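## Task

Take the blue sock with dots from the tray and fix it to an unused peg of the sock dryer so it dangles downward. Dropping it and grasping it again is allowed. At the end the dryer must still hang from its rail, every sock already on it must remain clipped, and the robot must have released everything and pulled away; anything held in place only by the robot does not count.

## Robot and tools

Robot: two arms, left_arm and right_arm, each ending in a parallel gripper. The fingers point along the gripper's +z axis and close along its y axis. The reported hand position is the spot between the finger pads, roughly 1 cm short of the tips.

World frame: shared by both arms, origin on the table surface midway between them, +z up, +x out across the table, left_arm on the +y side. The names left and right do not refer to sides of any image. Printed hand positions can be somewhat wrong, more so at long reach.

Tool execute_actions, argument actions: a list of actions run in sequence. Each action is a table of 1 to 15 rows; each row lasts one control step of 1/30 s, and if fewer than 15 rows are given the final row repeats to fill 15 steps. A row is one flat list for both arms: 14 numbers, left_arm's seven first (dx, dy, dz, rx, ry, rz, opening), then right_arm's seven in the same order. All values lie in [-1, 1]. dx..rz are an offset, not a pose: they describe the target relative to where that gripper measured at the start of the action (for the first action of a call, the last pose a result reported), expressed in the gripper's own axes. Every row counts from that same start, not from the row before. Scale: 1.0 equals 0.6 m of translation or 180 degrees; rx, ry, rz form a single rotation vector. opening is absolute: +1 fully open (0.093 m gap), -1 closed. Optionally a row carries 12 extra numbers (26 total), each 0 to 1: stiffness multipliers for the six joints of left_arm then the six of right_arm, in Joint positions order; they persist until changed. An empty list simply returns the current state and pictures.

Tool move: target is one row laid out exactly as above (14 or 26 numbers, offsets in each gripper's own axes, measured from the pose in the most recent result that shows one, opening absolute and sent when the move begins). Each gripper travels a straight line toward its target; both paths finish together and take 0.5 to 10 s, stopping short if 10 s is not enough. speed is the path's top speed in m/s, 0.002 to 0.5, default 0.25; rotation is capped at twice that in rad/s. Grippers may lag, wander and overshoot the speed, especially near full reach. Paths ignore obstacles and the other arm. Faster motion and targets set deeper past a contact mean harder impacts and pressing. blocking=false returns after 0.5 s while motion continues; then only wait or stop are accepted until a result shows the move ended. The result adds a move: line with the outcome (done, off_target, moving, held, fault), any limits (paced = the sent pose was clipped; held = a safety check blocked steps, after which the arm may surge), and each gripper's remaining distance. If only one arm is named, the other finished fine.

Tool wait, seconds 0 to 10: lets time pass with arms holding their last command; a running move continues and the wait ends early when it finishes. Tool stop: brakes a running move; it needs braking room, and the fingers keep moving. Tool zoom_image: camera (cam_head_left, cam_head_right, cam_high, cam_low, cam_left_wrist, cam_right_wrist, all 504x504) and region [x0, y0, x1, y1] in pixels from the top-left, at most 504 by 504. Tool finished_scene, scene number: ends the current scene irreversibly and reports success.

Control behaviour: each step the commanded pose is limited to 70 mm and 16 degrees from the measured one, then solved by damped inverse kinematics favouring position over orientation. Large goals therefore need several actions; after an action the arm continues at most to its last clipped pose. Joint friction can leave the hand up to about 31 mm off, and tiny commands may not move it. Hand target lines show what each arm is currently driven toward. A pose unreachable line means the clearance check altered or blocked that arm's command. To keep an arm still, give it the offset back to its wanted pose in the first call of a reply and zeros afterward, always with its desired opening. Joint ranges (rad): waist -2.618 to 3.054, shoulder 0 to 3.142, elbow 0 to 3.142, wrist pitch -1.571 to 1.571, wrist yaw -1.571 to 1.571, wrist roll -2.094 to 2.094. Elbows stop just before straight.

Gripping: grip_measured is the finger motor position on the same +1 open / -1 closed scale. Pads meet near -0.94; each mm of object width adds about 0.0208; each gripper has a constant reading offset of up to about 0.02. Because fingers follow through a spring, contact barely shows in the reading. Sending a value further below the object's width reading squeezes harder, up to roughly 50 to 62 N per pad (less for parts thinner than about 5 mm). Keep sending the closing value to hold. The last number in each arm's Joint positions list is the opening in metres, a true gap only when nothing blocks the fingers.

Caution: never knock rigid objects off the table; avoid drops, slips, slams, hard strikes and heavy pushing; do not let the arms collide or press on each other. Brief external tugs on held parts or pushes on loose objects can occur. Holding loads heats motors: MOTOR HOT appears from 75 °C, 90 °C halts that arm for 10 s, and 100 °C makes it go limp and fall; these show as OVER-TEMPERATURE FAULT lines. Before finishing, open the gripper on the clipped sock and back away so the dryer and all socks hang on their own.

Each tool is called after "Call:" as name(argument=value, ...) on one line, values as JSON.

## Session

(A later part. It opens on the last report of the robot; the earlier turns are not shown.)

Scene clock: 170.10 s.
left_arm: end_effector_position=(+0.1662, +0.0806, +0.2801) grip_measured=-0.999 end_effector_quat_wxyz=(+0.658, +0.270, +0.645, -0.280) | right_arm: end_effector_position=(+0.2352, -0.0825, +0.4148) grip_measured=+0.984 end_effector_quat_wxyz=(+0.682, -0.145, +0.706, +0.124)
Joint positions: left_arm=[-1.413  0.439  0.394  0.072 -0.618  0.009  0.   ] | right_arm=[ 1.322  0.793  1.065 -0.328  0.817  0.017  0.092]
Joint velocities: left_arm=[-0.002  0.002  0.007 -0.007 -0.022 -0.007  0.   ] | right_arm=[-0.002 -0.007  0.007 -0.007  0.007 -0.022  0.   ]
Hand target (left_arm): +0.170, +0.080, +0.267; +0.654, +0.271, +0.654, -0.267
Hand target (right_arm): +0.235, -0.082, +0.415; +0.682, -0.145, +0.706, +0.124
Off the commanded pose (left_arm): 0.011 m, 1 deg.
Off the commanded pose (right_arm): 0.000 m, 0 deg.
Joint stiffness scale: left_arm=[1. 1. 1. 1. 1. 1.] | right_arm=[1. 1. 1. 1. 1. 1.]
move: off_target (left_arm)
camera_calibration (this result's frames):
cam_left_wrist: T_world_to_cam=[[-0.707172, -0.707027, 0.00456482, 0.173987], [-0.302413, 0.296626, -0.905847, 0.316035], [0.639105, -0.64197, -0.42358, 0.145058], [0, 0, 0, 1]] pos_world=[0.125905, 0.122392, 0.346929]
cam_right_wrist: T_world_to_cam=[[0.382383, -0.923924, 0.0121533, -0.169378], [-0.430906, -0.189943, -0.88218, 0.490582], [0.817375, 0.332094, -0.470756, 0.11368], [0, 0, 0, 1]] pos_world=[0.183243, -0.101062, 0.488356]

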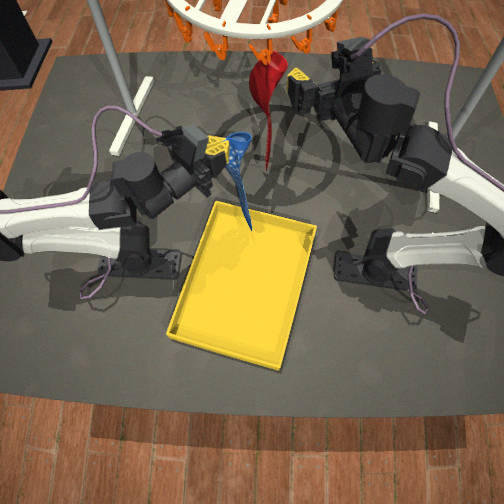

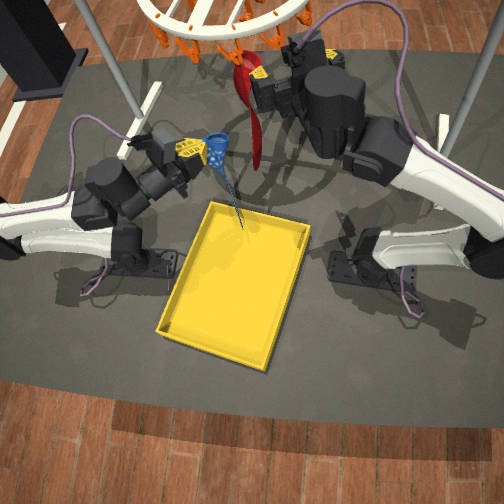

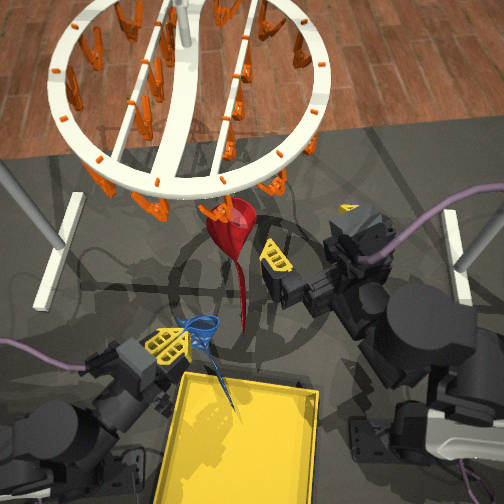

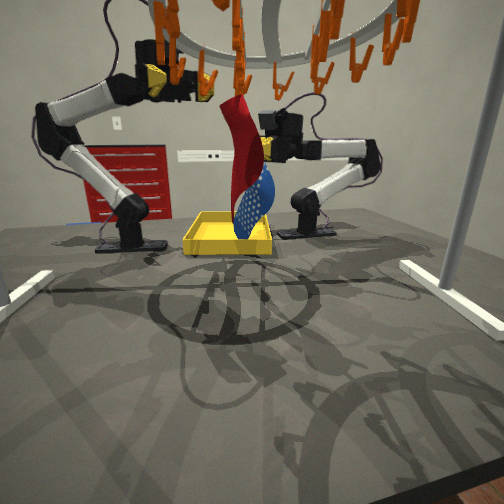

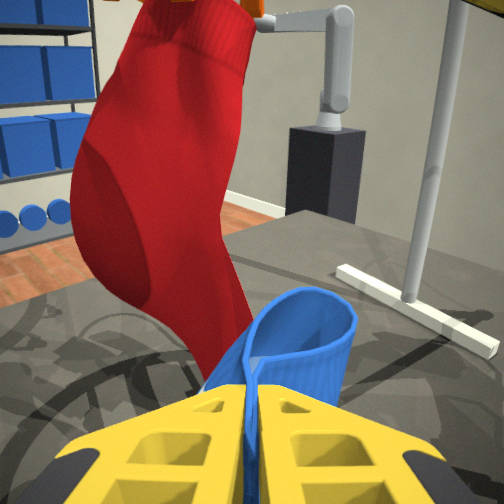

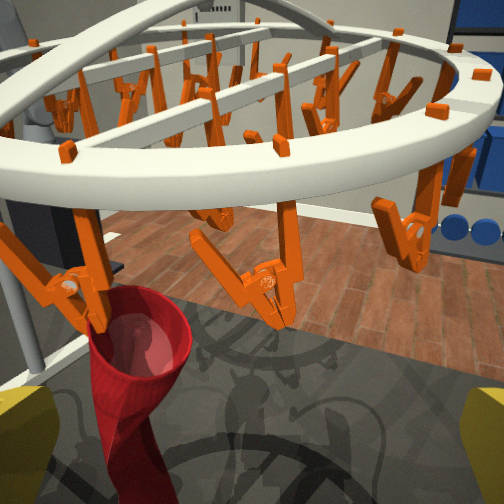

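Call:
move(target=[0.05,0.133,-0.055,0,0,0,-1,-0.05,0.283,0.05,0.094,0,0,0.7], speed=0.15)

Scene clock: 192.67 s.
left_arm: end_effector_position=(+0.2023, +0.1602, +0.2584) grip_measured=-0.999 end_effector_quat_wxyz=(+0.661, +0.265, +0.641, -0.285) | right_arm: end_effector_position=(+0.2012, +0.0857, +0.4379) grip_measured=+0.701 end_effector_quat_wxyz=(+0.701, -0.049, +0.711, +0.015)
Joint positions: left_arm=[-0.394  0.084  0.31  -0.185  0.4   -0.031  0.   ] | right_arm=[ 1.69   1.578  1.641 -0.23   1.476  0.119  0.079]
Joint velocities: left_arm=[ 0.012  0.017 -0.022 -0.022  0.022 -0.022  0.   ] | right_arm=[-0.012  0.002  0.022 -0.022  0.051  0.051 -0.001]
Hand target (left_arm): +0.204, +0.160, +0.247; +0.654, +0.263, +0.649, -0.287
Hand target (right_arm): +0.199, +0.087, +0.443; +0.702, -0.044, +0.711, +0.018
Off the commanded pose (left_arm): 0.010 m, 1 deg.
Off the commanded pose (right_arm): 0.003 m, 1 deg.
Joint stiffness scale: left_arm=[1. 1. 1. 1. 1. 1.] | right_arm=[1. 1. 1. 1. 1. 1.]
move: done
camera_calibration (this result's frames):
cam_left_wrist: T_world_to_cam=[[-0.706922, -0.70715, 0.0141339, 0.253441], [-0.298604, 0.280273, -0.912295, 0.28714], [0.641169, -0.649142, -0.409289, 0.16088], [0, 0, 0, 1]] pos_world=[0.161752, 0.203177, 0.324221]
cam_right_wrist: T_world_to_cam=[[0.10066, -0.994264, 0.0361419, 0.0508966], [-0.445854, -0.0775536, -0.89174, 0.525778], [0.889428, 0.0736486, -0.451103, 0.0955102], [0, 0, 0, 1]] pos_world=[0.144348, 0.0843465, 0.510103]

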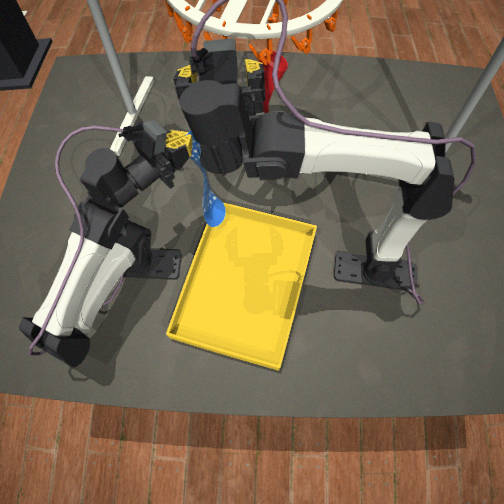

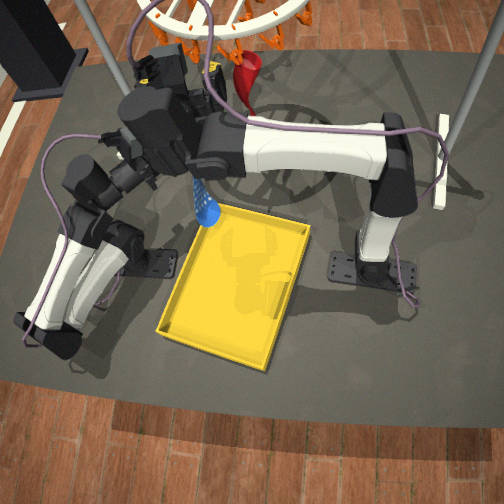

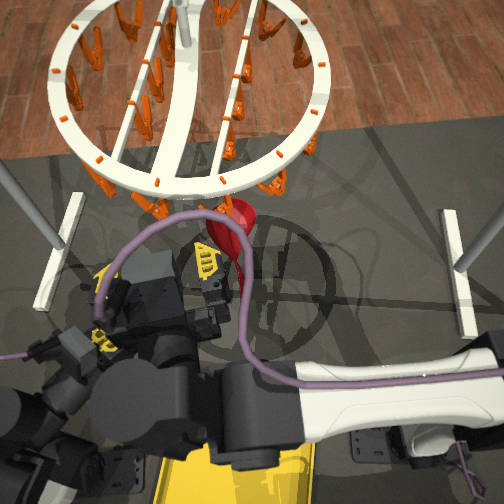

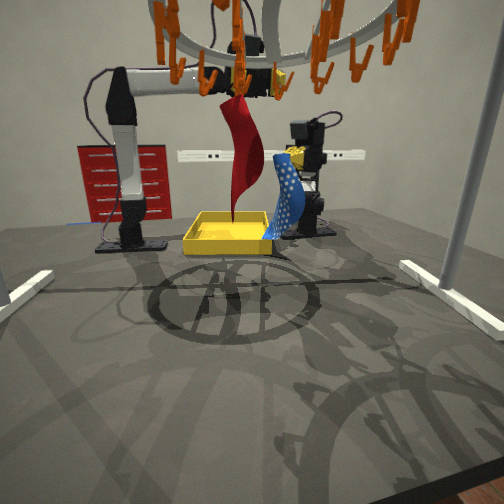

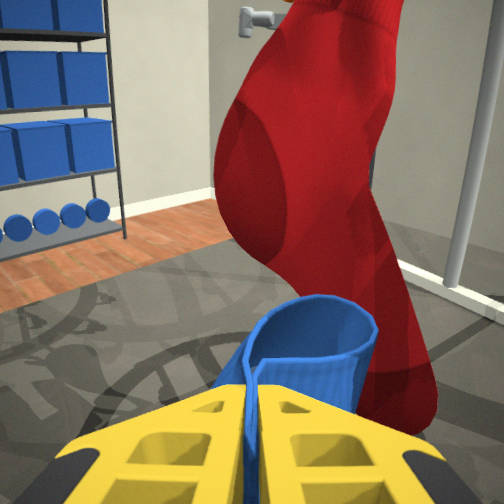

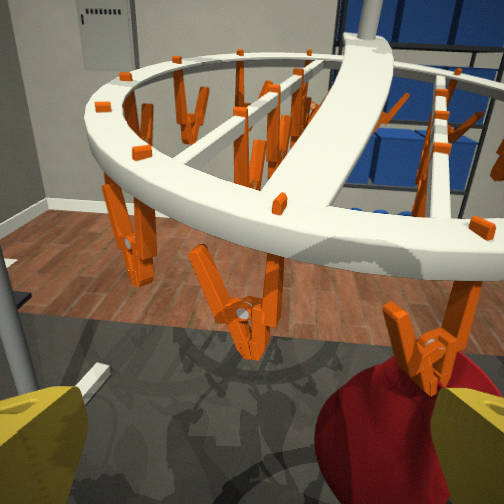

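Call:
move(target=[0,0,0,0,0,0,-1,0.02,0.015,0.06,0,-0.01,0.025,0.2], speed=0.1)

Call:
zoom_image(camera="cam_low", region=[220, 30, 340, 120])

Scene clock: 203.27 s.
left_arm: end_effector_position=(+0.2020, +0.1599, +0.2584) grip_measured=-0.999 end_effector_quat_wxyz=(+0.661, +0.266, +0.641, -0.286) | right_arm: end_effector_position=(+0.2336, +0.0939, +0.4309) grip_measured=+0.201 end_effector_quat_wxyz=(+0.708, -0.017, +0.705, +0.046)
Joint positions: left_arm=[-0.394  0.084  0.31  -0.185  0.403 -0.031  0.   ] | right_arm=[1.596 1.588 1.549 0.068 1.385 0.012 0.055]
Joint velocities: left_arm=[-0.007 -0.007  0.002 -0.022 -0.022 -0.066  0.   ] | right_arm=[ 0.012  0.002 -0.032  0.139  0.051 -0.154  0.001]
Hand target (left_arm): +0.202, +0.160, +0.258; +0.661, +0.265, +0.641, -0.285
Hand target (right_arm): +0.236, +0.097, +0.425; +0.709, -0.021, +0.704, +0.044
Off the commanded pose (left_arm): 0.001 m, 0 deg.
Off the commanded pose (right_arm): 0.007 m, 1 deg.
Joint stiffness scale: left_arm=[1. 1. 1. 1. 1. 1.] | right_arm=[1. 1. 1. 1. 1. 1.]
move: done
camera_calibration (this result's frames):
cam_left_wrist: T_world_to_cam=[[-0.709076, -0.704993, 0.0140196, 0.253046], [-0.297704, 0.281286, -0.912278, 0.286774], [0.639206, -0.651048, -0.409332, 0.161593], [0, 0, 0, 1]] pos_world=[0.161512, 0.202935, 0.324215]
cam_right_wrist: T_world_to_cam=[[0.0985067, -0.993816, -0.0512536, 0.0941884], [-0.434048, 0.00343807, -0.900883, 0.528278], [0.895488, 0.11099, -0.431025, 0.0493311], [0, 0, 0, 1]] pos_world=[0.175845, 0.0863144, 0.502007]

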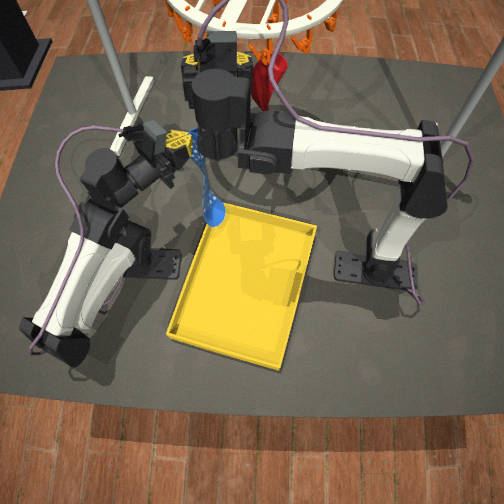

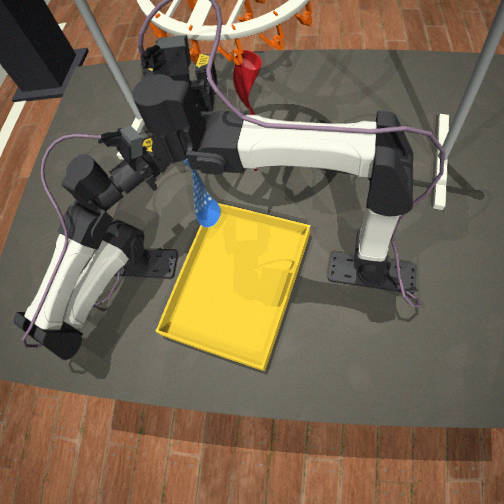

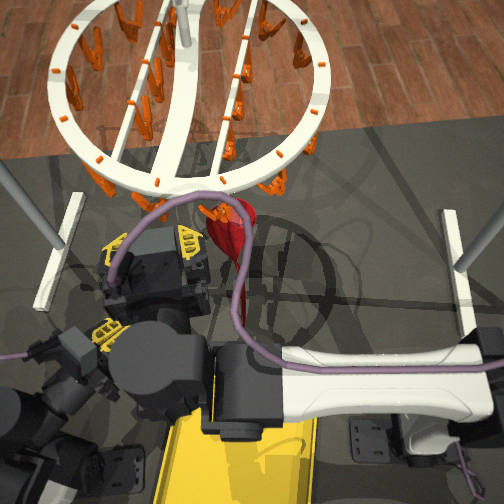

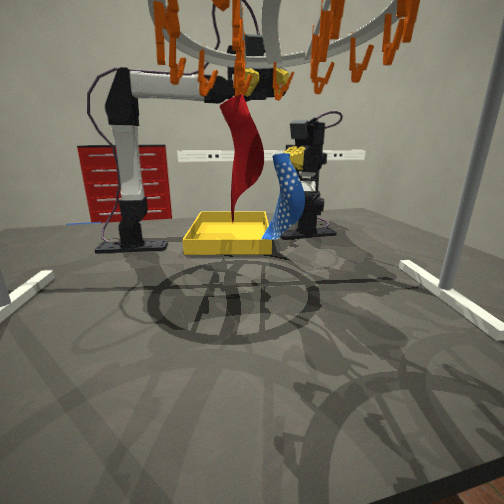

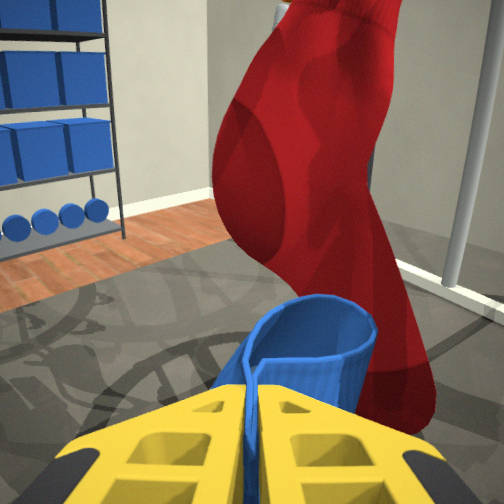

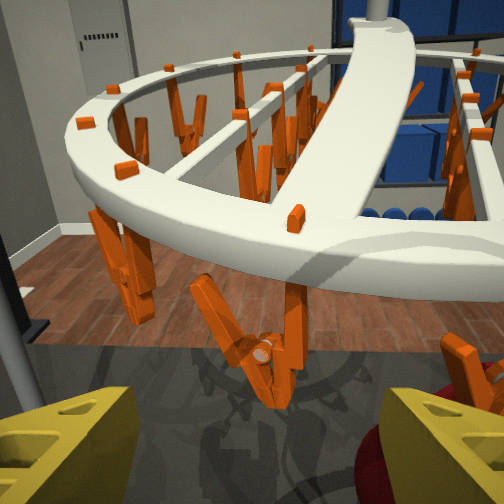

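Region (220, 30, 340, 120) of cam_low's 504x504 image, scaled by 4.200, with more detail than that image has; it fills the top 378 rows of this view, and the rest is white.

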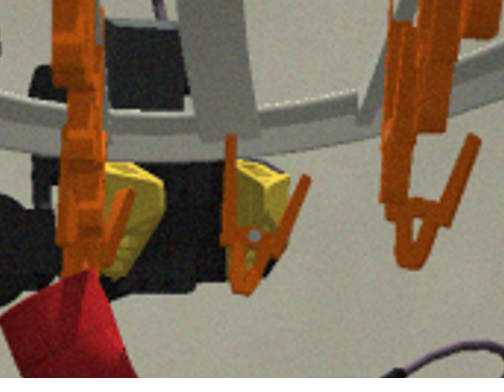

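Call:
move(target=[0,0,0,0,0,0,-1,0.012,0,0.09,0,0,-0.012,0.2], speed=0.05)

Call:
zoom_image(camera="cam_low", region=[220, 30, 340, 120])

Scene clock: 216.60 s.
left_arm: end_effector_position=(+0.2020, +0.1599, +0.2584) grip_measured=-0.999 end_effector_quat_wxyz=(+0.661, +0.266, +0.641, -0.286) | right_arm: end_effector_position=(+0.2848, +0.0961, +0.4185) grip_measured=+0.201 end_effector_quat_wxyz=(+0.707, -0.031, +0.706, +0.030)
Joint positions: left_arm=[-0.394  0.084  0.31  -0.185  0.403 -0.031  0.   ] | right_arm=[ 1.454  1.624  1.547  0.081  1.246 -0.005  0.055]
Joint velocities: left_arm=[-0.007 -0.002 -0.017  0.022  0.022 -0.037  0.   ] | right_arm=[ 0.002 -0.002  0.002 -0.022  0.022 -0.007  0.   ]
Hand target (left_arm): +0.202, +0.160, +0.258; +0.661, +0.266, +0.641, -0.286
Hand target (right_arm): +0.288, +0.099, +0.424; +0.707, -0.030, +0.705, +0.033
Off the commanded pose (left_arm): 0.000 m, 0 deg.
Off the commanded pose (right_arm): 0.007 m, 0 deg.
Joint stiffness scale: left_arm=[1. 1. 1. 1. 1. 1.] | right_arm=[1. 1. 1. 1. 1. 1.]
move: done
camera_calibration (this result's frames):
cam_left_wrist: T_world_to_cam=[[-0.709076, -0.704993, 0.0140196, 0.253046], [-0.297704, 0.281286, -0.912278, 0.286774], [0.639206, -0.651048, -0.409332, 0.161593], [0, 0, 0, 1]] pos_world=[0.161512, 0.202935, 0.324215]
cam_right_wrist: T_world_to_cam=[[0.0953917, -0.9954, -0.00892291, 0.0740219], [-0.434652, -0.0335863, -0.899972, 0.542611], [0.895532, 0.0897282, -0.435856, 0.00196989], [0, 0, 0, 1]] pos_world=[0.227022, 0.0917289, 0.489854]

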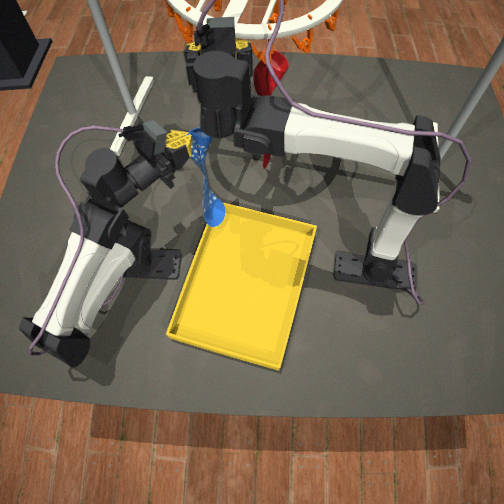

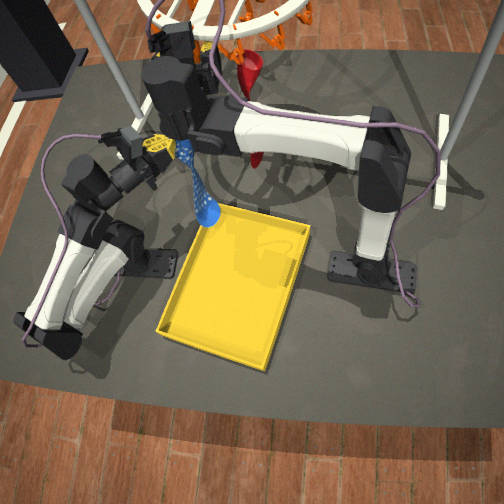

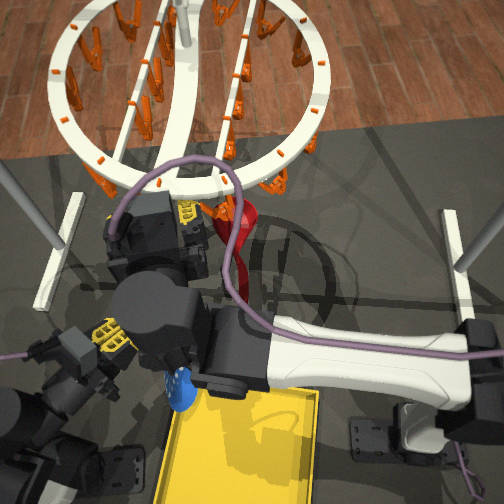

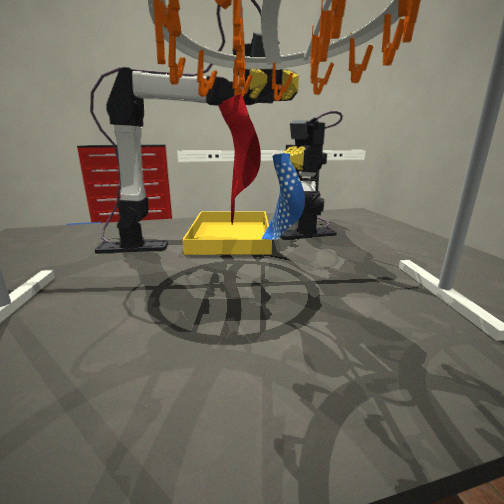

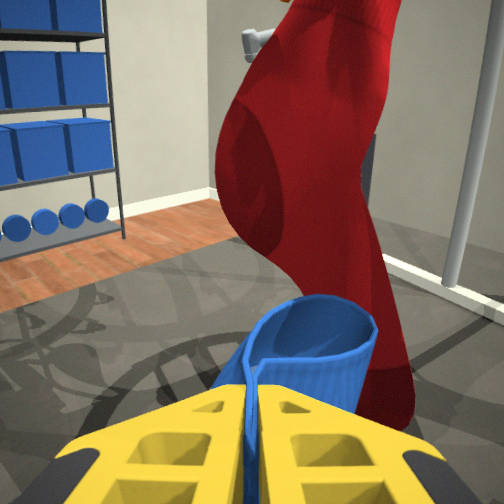

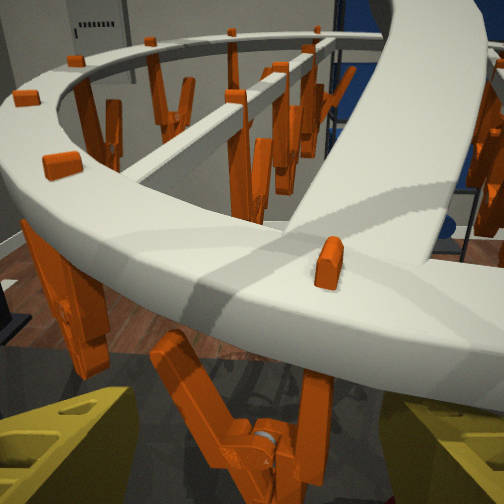

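Region (220, 30, 340, 120) of cam_low's 504x504 image, scaled by 4.200, with more detail than that image has; it fills the top 378 rows of this view, and the rest is white.

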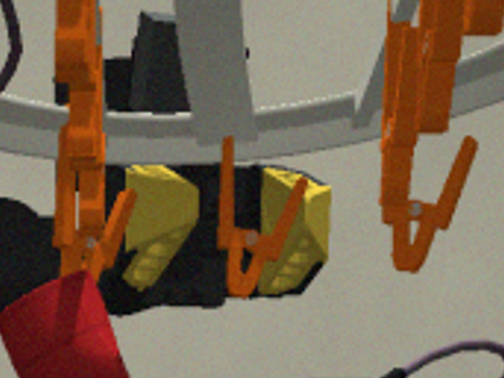

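Call:
move(target=[0,0,0,0,0,0,-1,-0.025,0.004,0.022,0,0,0,0.2], speed=0.03)

Call:
zoom_image(camera="cam_low", region=[220, 30, 340, 120])

Scene clock: 223.73 s.
left_arm: end_effector_position=(+0.2020, +0.1599, +0.2584) grip_measured=-0.999 end_effector_quat_wxyz=(+0.661, +0.266, +0.641, -0.286) | right_arm: end_effector_position=(+0.2937, +0.0976, +0.4294) grip_measured=+0.201 end_effector_quat_wxyz=(+0.707, -0.031, +0.706, +0.030)
Joint positions: left_arm=[-0.394  0.084  0.31  -0.185  0.403 -0.031  0.   ] | right_arm=[ 1.431  1.646  1.614  0.037  1.223 -0.005  0.055]
Joint velocities: left_arm=[-0.012 -0.002 -0.017 -0.007 -0.007 -0.007  0.   ] | right_arm=[ 0.002 -0.002  0.012 -0.139  0.022  0.022  0.001]
Hand target (left_arm): +0.202, +0.160, +0.258; +0.661, +0.266, +0.641, -0.286
Hand target (right_arm): +0.298, +0.099, +0.433; +0.707, -0.031, +0.706, +0.030
Off the commanded pose (left_arm): 0.000 m, 0 deg.
Off the commanded pose (right_arm): 0.006 m, 0 deg.
Joint stiffness scale: left_arm=[1. 1. 1. 1. 1. 1.] | right_arm=[1. 1. 1. 1. 1. 1.]
move: done
camera_calibration (this result's frames):
cam_left_wrist: T_world_to_cam=[[-0.709076, -0.704993, 0.0140196, 0.253046], [-0.297704, 0.281286, -0.912278, 0.286774], [0.639206, -0.651048, -0.409332, 0.161593], [0, 0, 0, 1]] pos_world=[0.161512, 0.202935, 0.324215]
cam_right_wrist: T_world_to_cam=[[0.0950153, -0.995426, -0.00996933, 0.075345], [-0.434332, -0.0324425, -0.900169, 0.556255], [0.895728, 0.0898598, -0.435427, -0.00160604], [0, 0, 0, 1]] pos_world=[0.235879, 0.093191, 0.500775]

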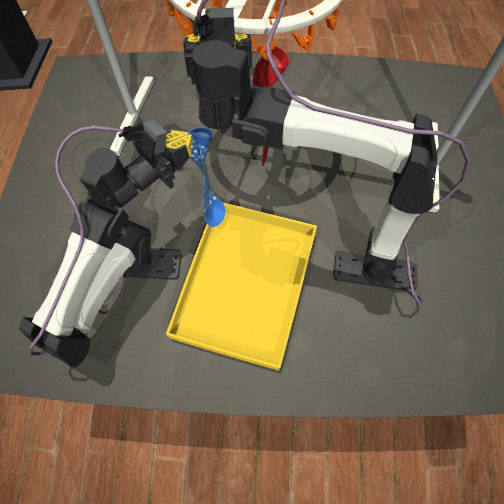

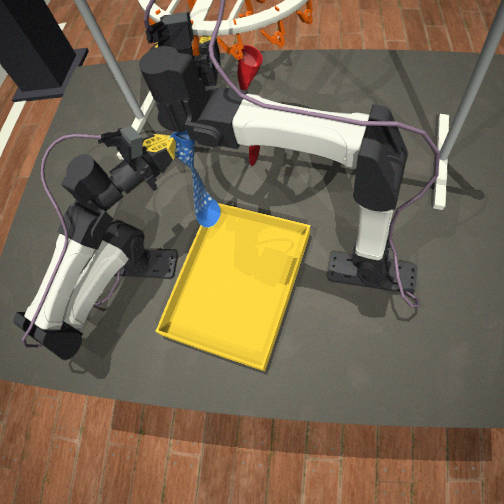

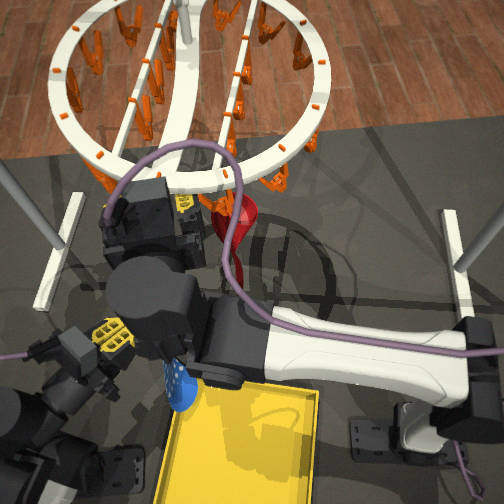

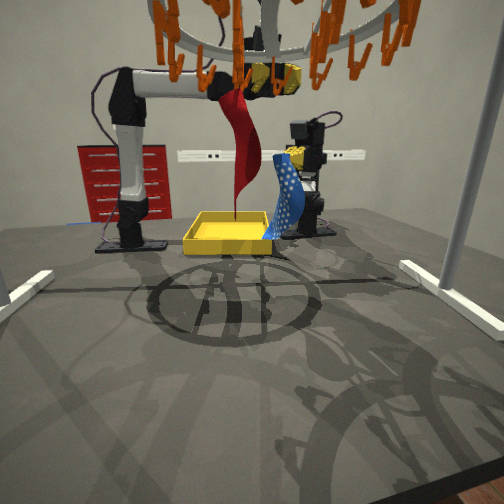

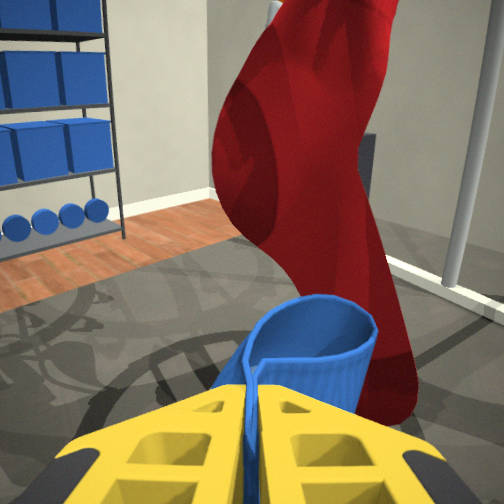

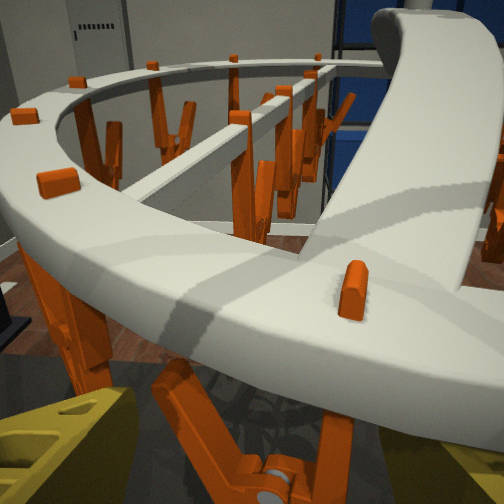

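Region (220, 30, 340, 120) of cam_low's 504x504 image, scaled by 4.200, with more detail than that image has; it fills the top 378 rows of this view, and the rest is white.

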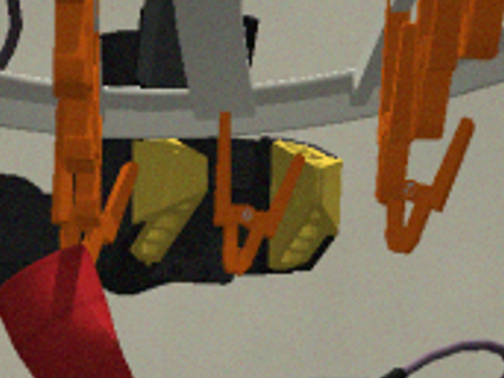

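Call:
execute_actions(actions=[[[0,0,0,0,0,0,-1,0.014,0,0.006,0,0,0,0.2]],[[0,0,0,0,0,0,-1,0,0,0,0,0,0,-0.15]],[[0,0,0,0,0,0,-1,0,0,0,0,0,0,-0.4]],[[0,0,0,0,0,0,-1,0,0,0,0,0,0,-0.62]]])

Call:
zoom_image(camera="cam_low", region=[220, 30, 340, 120])

Scene clock: 230.57 s.
left_arm: end_effector_position=(+0.2020, +0.1599, +0.2584) grip_measured=-0.999 end_effector_quat_wxyz=(+0.661, +0.266, +0.641, -0.286) | right_arm: end_effector_position=(+0.2938, +0.0978, +0.4297) grip_measured=-0.587 end_effector_quat_wxyz=(+0.707, -0.030, +0.706, +0.031)
Joint positions: left_arm=[-0.394  0.084  0.31  -0.185  0.403 -0.031  0.   ] | right_arm=[ 1.43   1.646  1.614  0.039  1.222 -0.004  0.017]
Joint velocities: left_arm=[-0.007 -0.002  0.007 -0.022 -0.051  0.037  0.   ] | right_arm=[-0.012 -0.007  0.007 -0.037  0.022  0.022  0.   ]
Hand target (left_arm): +0.202, +0.160, +0.258; +0.661, +0.266, +0.641, -0.286
Hand target (right_arm): +0.294, +0.098, +0.430; +0.707, -0.030, +0.706, +0.031
Off the commanded pose (left_arm): 0.000 m, 0 deg.
Off the commanded pose (right_arm): 0.000 m, 0 deg.
Joint stiffness scale: left_arm=[1. 1. 1. 1. 1. 1.] | right_arm=[1. 1. 1. 1. 1. 1.]
camera_calibration (this result's frames):
cam_left_wrist: T_world_to_cam=[[-0.709076, -0.704993, 0.0140196, 0.253046], [-0.297704, 0.281286, -0.912278, 0.286774], [0.639206, -0.651048, -0.409332, 0.161593], [0, 0, 0, 1]] pos_world=[0.161512, 0.202935, 0.324215]
cam_right_wrist: T_world_to_cam=[[0.0957818, -0.995314, -0.0132793, 0.0767067], [-0.433975, -0.0297492, -0.900434, 0.556291], [0.895819, 0.0920081, -0.434791, -0.00215909], [0, 0, 0, 1]] pos_world=[0.236003, 0.0930951, 0.500983]

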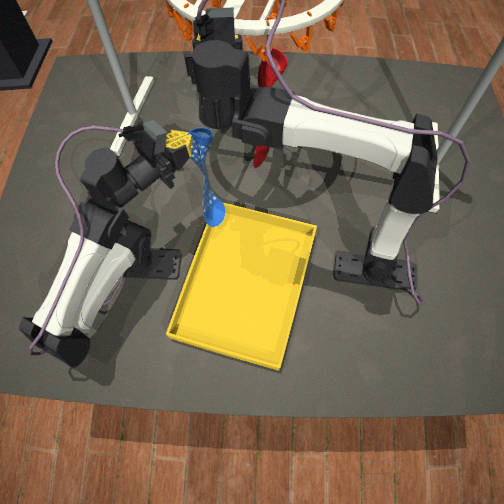

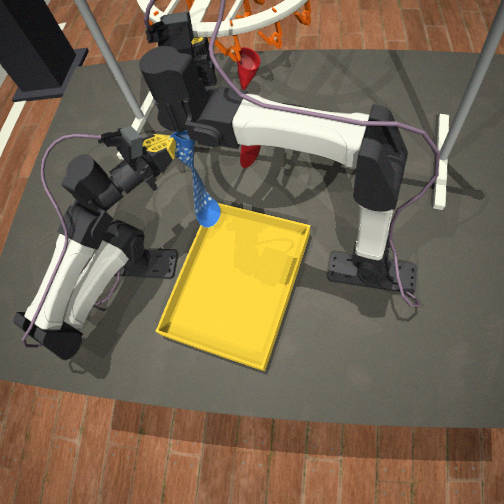

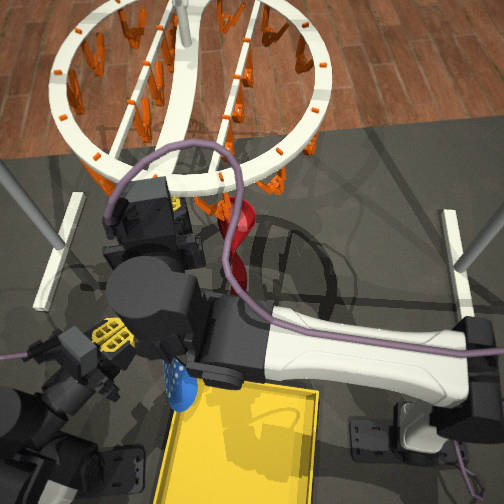

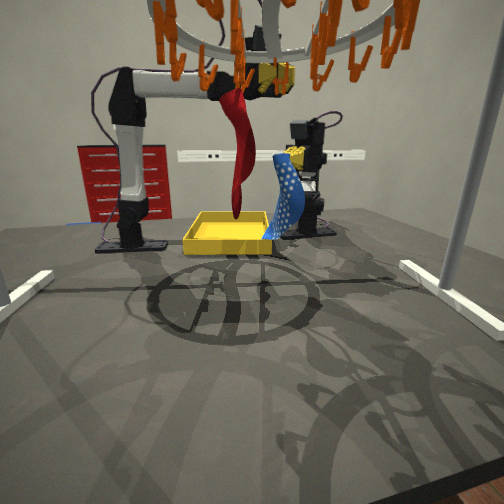

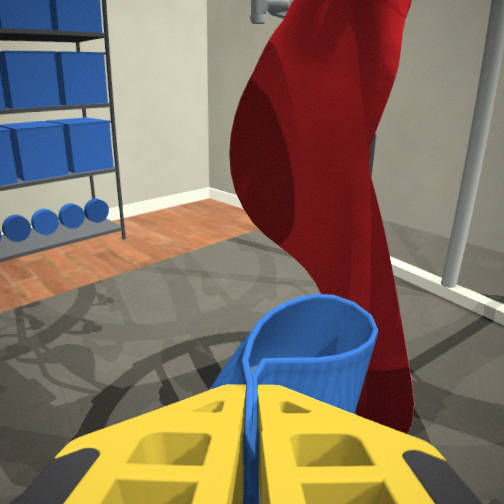

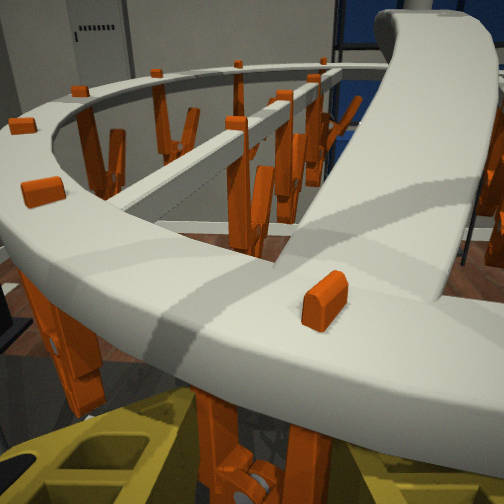

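Region (220, 30, 340, 120) of cam_low's 504x504 image, scaled by 4.200, with more detail than that image has; it fills the top 378 rows of this view, and the rest is white.

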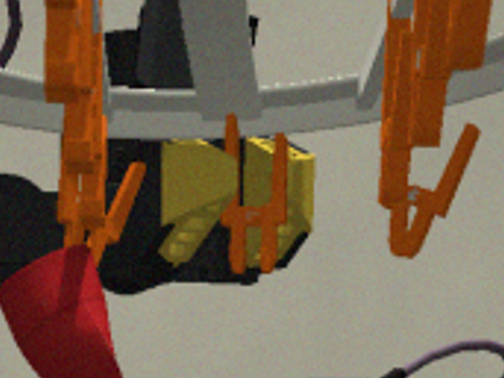

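Call:
move(target=[-0.13,0.09,0.142,0,-0.11,0,-1,0,0,0,0,0,0,-0.72], speed=0.1)

Call:
zoom_image(camera="cam_low", region=[230, 50, 370, 160])

Scene clock: 244.70 s.
left_arm: end_effector_position=(+0.2914, +0.1395, +0.3342) grip_measured=-0.999 end_effector_quat_wxyz=(+0.759, +0.217, +0.519, -0.329) | right_arm: end_effector_position=(+0.2938, +0.0978, +0.4297) grip_measured=-0.587 end_effector_quat_wxyz=(+0.707, -0.030, +0.706, +0.031)
Joint positions: left_arm=[-0.319  0.865  0.334  0.951  0.447 -0.202  0.   ] | right_arm=[ 1.43   1.646  1.614  0.039  1.222 -0.004  0.017]
Joint velocities: left_arm=[-0.002  0.007  0.007 -0.066 -0.007 -0.037  0.   ] | right_arm=[-0.002 -0.002 -0.002  0.081 -0.007 -0.051 -0.   ]
Hand target (left_arm): +0.297, +0.142, +0.339; +0.762, +0.211, +0.518, -0.326
Hand target (right_arm): +0.294, +0.098, +0.430; +0.707, -0.030, +0.706, +0.031
Off the commanded pose (left_arm): 0.009 m, 1 deg.
Off the commanded pose (right_arm): 0.000 m, 0 deg.
Joint stiffness scale: left_arm=[1. 1. 1. 1. 1. 1.] | right_arm=[1. 1. 1. 1. 1. 1.]
move: done
camera_calibration (this result's frames):
cam_left_wrist: T_world_to_cam=[[-0.715023, -0.698957, 0.0141605, 0.301862], [-0.0678021, 0.0491723, -0.996486, 0.381846], [0.695805, -0.713471, -0.0825501, 0.00518675], [0, 0, 0, 1]] pos_world=[0.238119, 0.195913, 0.376658]
cam_right_wrist: T_world_to_cam=[[0.0957818, -0.995314, -0.0132793, 0.0767067], [-0.433975, -0.0297492, -0.900434, 0.556291], [0.895819, 0.0920081, -0.434791, -0.00215909], [0, 0, 0, 1]] pos_world=[0.236003, 0.0930951, 0.500983]

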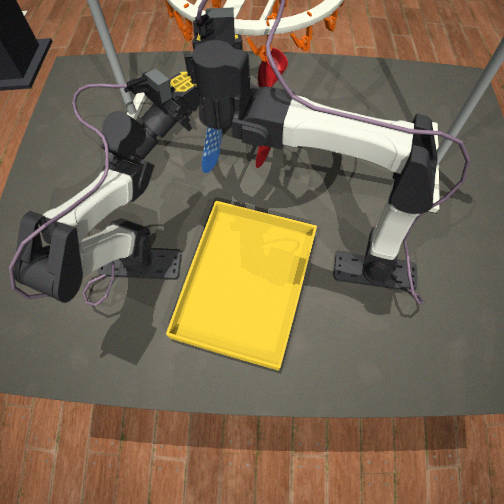

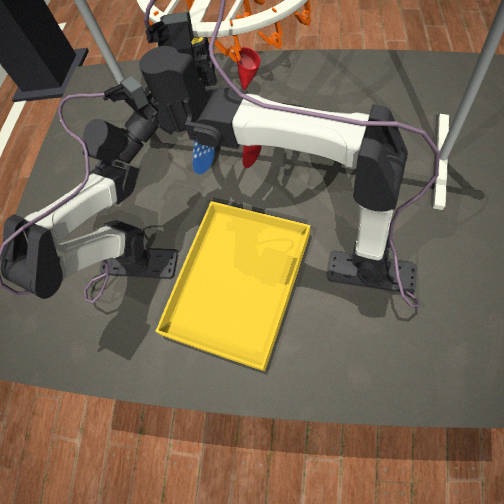

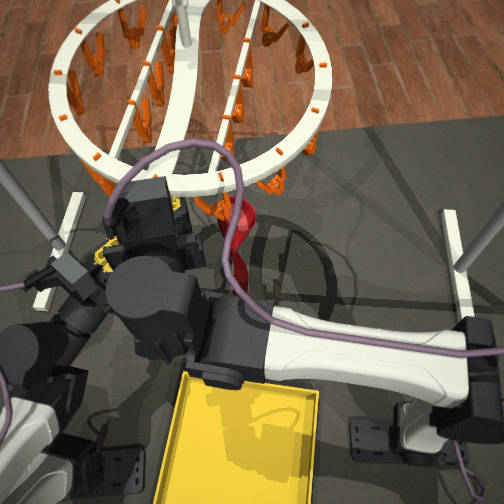

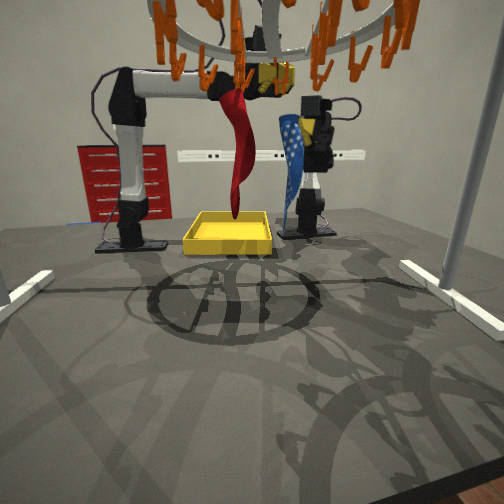

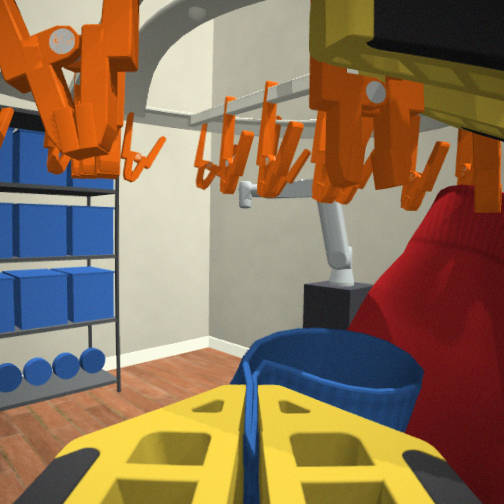

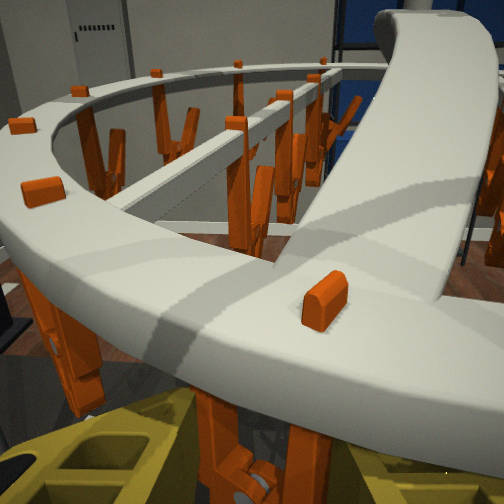

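Region (230, 50, 370, 160) of cam_low's 504x504 image, scaled by 3.600, with more detail than that image has; it fills the top 396 rows of this view, and the rest is white.

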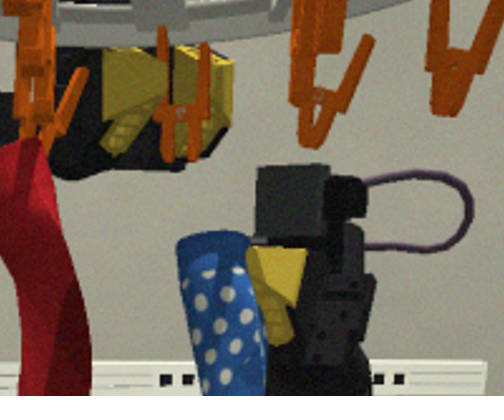

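Call:
move(target=[-0.046,0.015,0.034,0,0,0,-1,0,0,0,0,0,0,-0.68], speed=0.04)

Call:
zoom_image(camera="cam_low", region=[245, 55, 345, 135])

Scene clock: 255.30 s.
left_arm: end_effector_position=(+0.2957, +0.1408, +0.3717) grip_measured=-0.999 end_effector_quat_wxyz=(+0.768, +0.219, +0.504, -0.328) | right_arm: end_effector_position=(+0.2938, +0.0978, +0.4297) grip_measured=-0.587 end_effector_quat_wxyz=(+0.707, -0.030, +0.706, +0.031)
Joint positions: left_arm=[-0.303  0.865  0.457  0.865  0.462 -0.209  0.   ] | right_arm=[ 1.43   1.646  1.614  0.039  1.222 -0.004  0.017]
Joint velocities: left_arm=[ 0.012  0.002 -0.017 -0.051  0.022  0.051  0.   ] | right_arm=[ 0.012 -0.007 -0.002 -0.037 -0.007  0.037  0.   ]
Hand target (left_arm): +0.304, +0.140, +0.367; +0.759, +0.217, +0.519, -0.329
Hand target (right_arm): +0.294, +0.098, +0.430; +0.707, -0.030, +0.706, +0.031
Off the commanded pose (left_arm): 0.010 m, 2 deg.
Off the commanded pose (right_arm): 0.000 m, 0 deg.
Joint stiffness scale: left_arm=[1. 1. 1. 1. 1. 1.] | right_arm=[1. 1. 1. 1. 1. 1.]
move: done
camera_calibration (this result's frames):
cam_left_wrist: T_world_to_cam=[[-0.715343, -0.698769, -0.00240478, 0.311525], [-0.0348024, 0.0390646, -0.99863, 0.411874], [0.697906, -0.71428, -0.0522634, -0.00549582], [0, 0, 0, 1]] pos_world=[0.241017, 0.197669, 0.411772]
cam_right_wrist: T_world_to_cam=[[0.0957818, -0.995314, -0.0132793, 0.0767067], [-0.433975, -0.0297492, -0.900434, 0.556291], [0.895819, 0.0920081, -0.434791, -0.00215909], [0, 0, 0, 1]] pos_world=[0.236003, 0.0930951, 0.500983]

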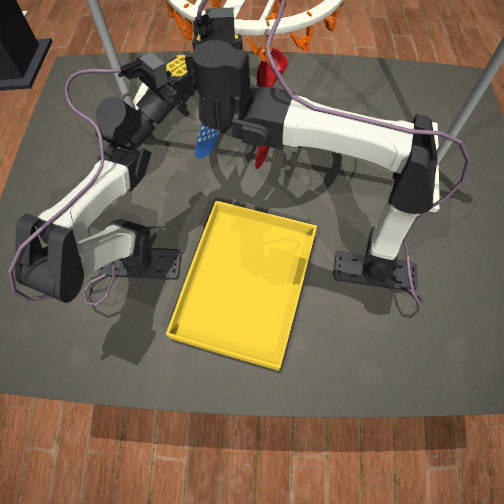

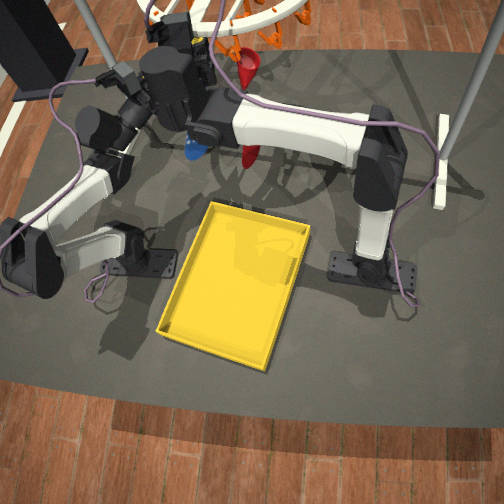

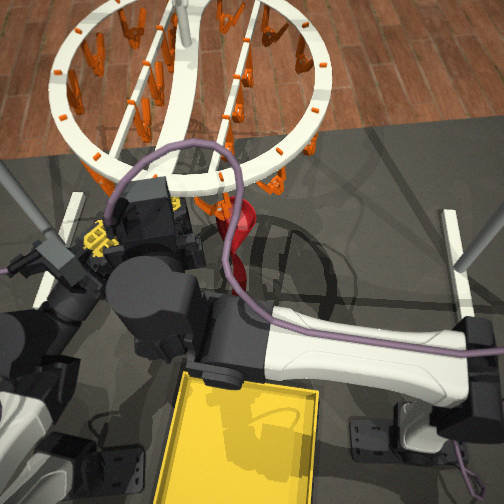

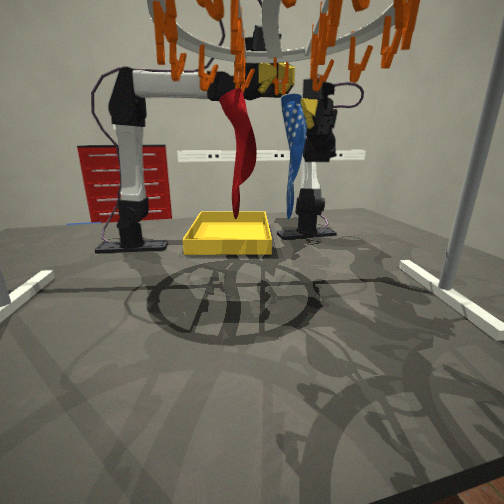

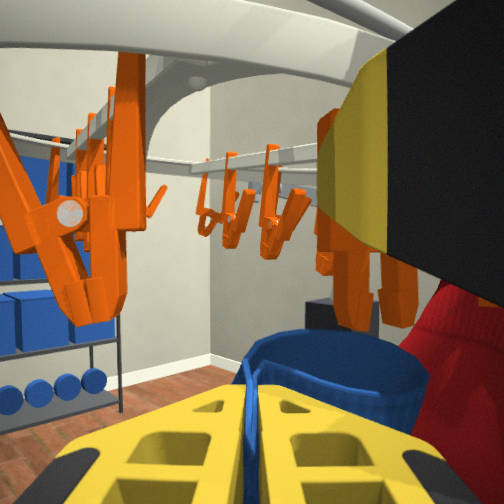

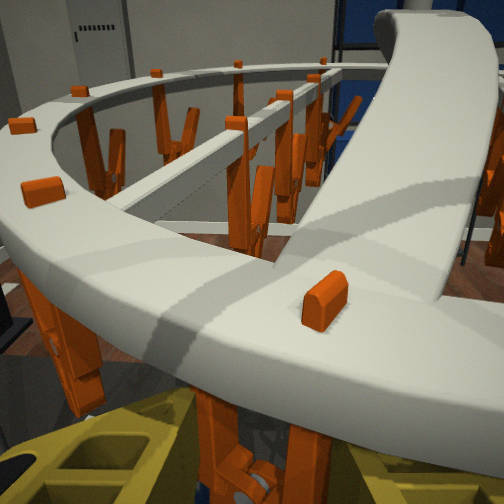

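Region (245, 55, 345, 135) of cam_low's 504x504 image, scaled by 5.040, with more detail than that image has; it fills the top 403 rows of this view, and the rest is white.

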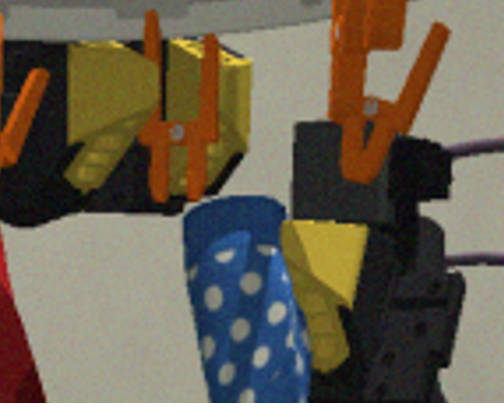

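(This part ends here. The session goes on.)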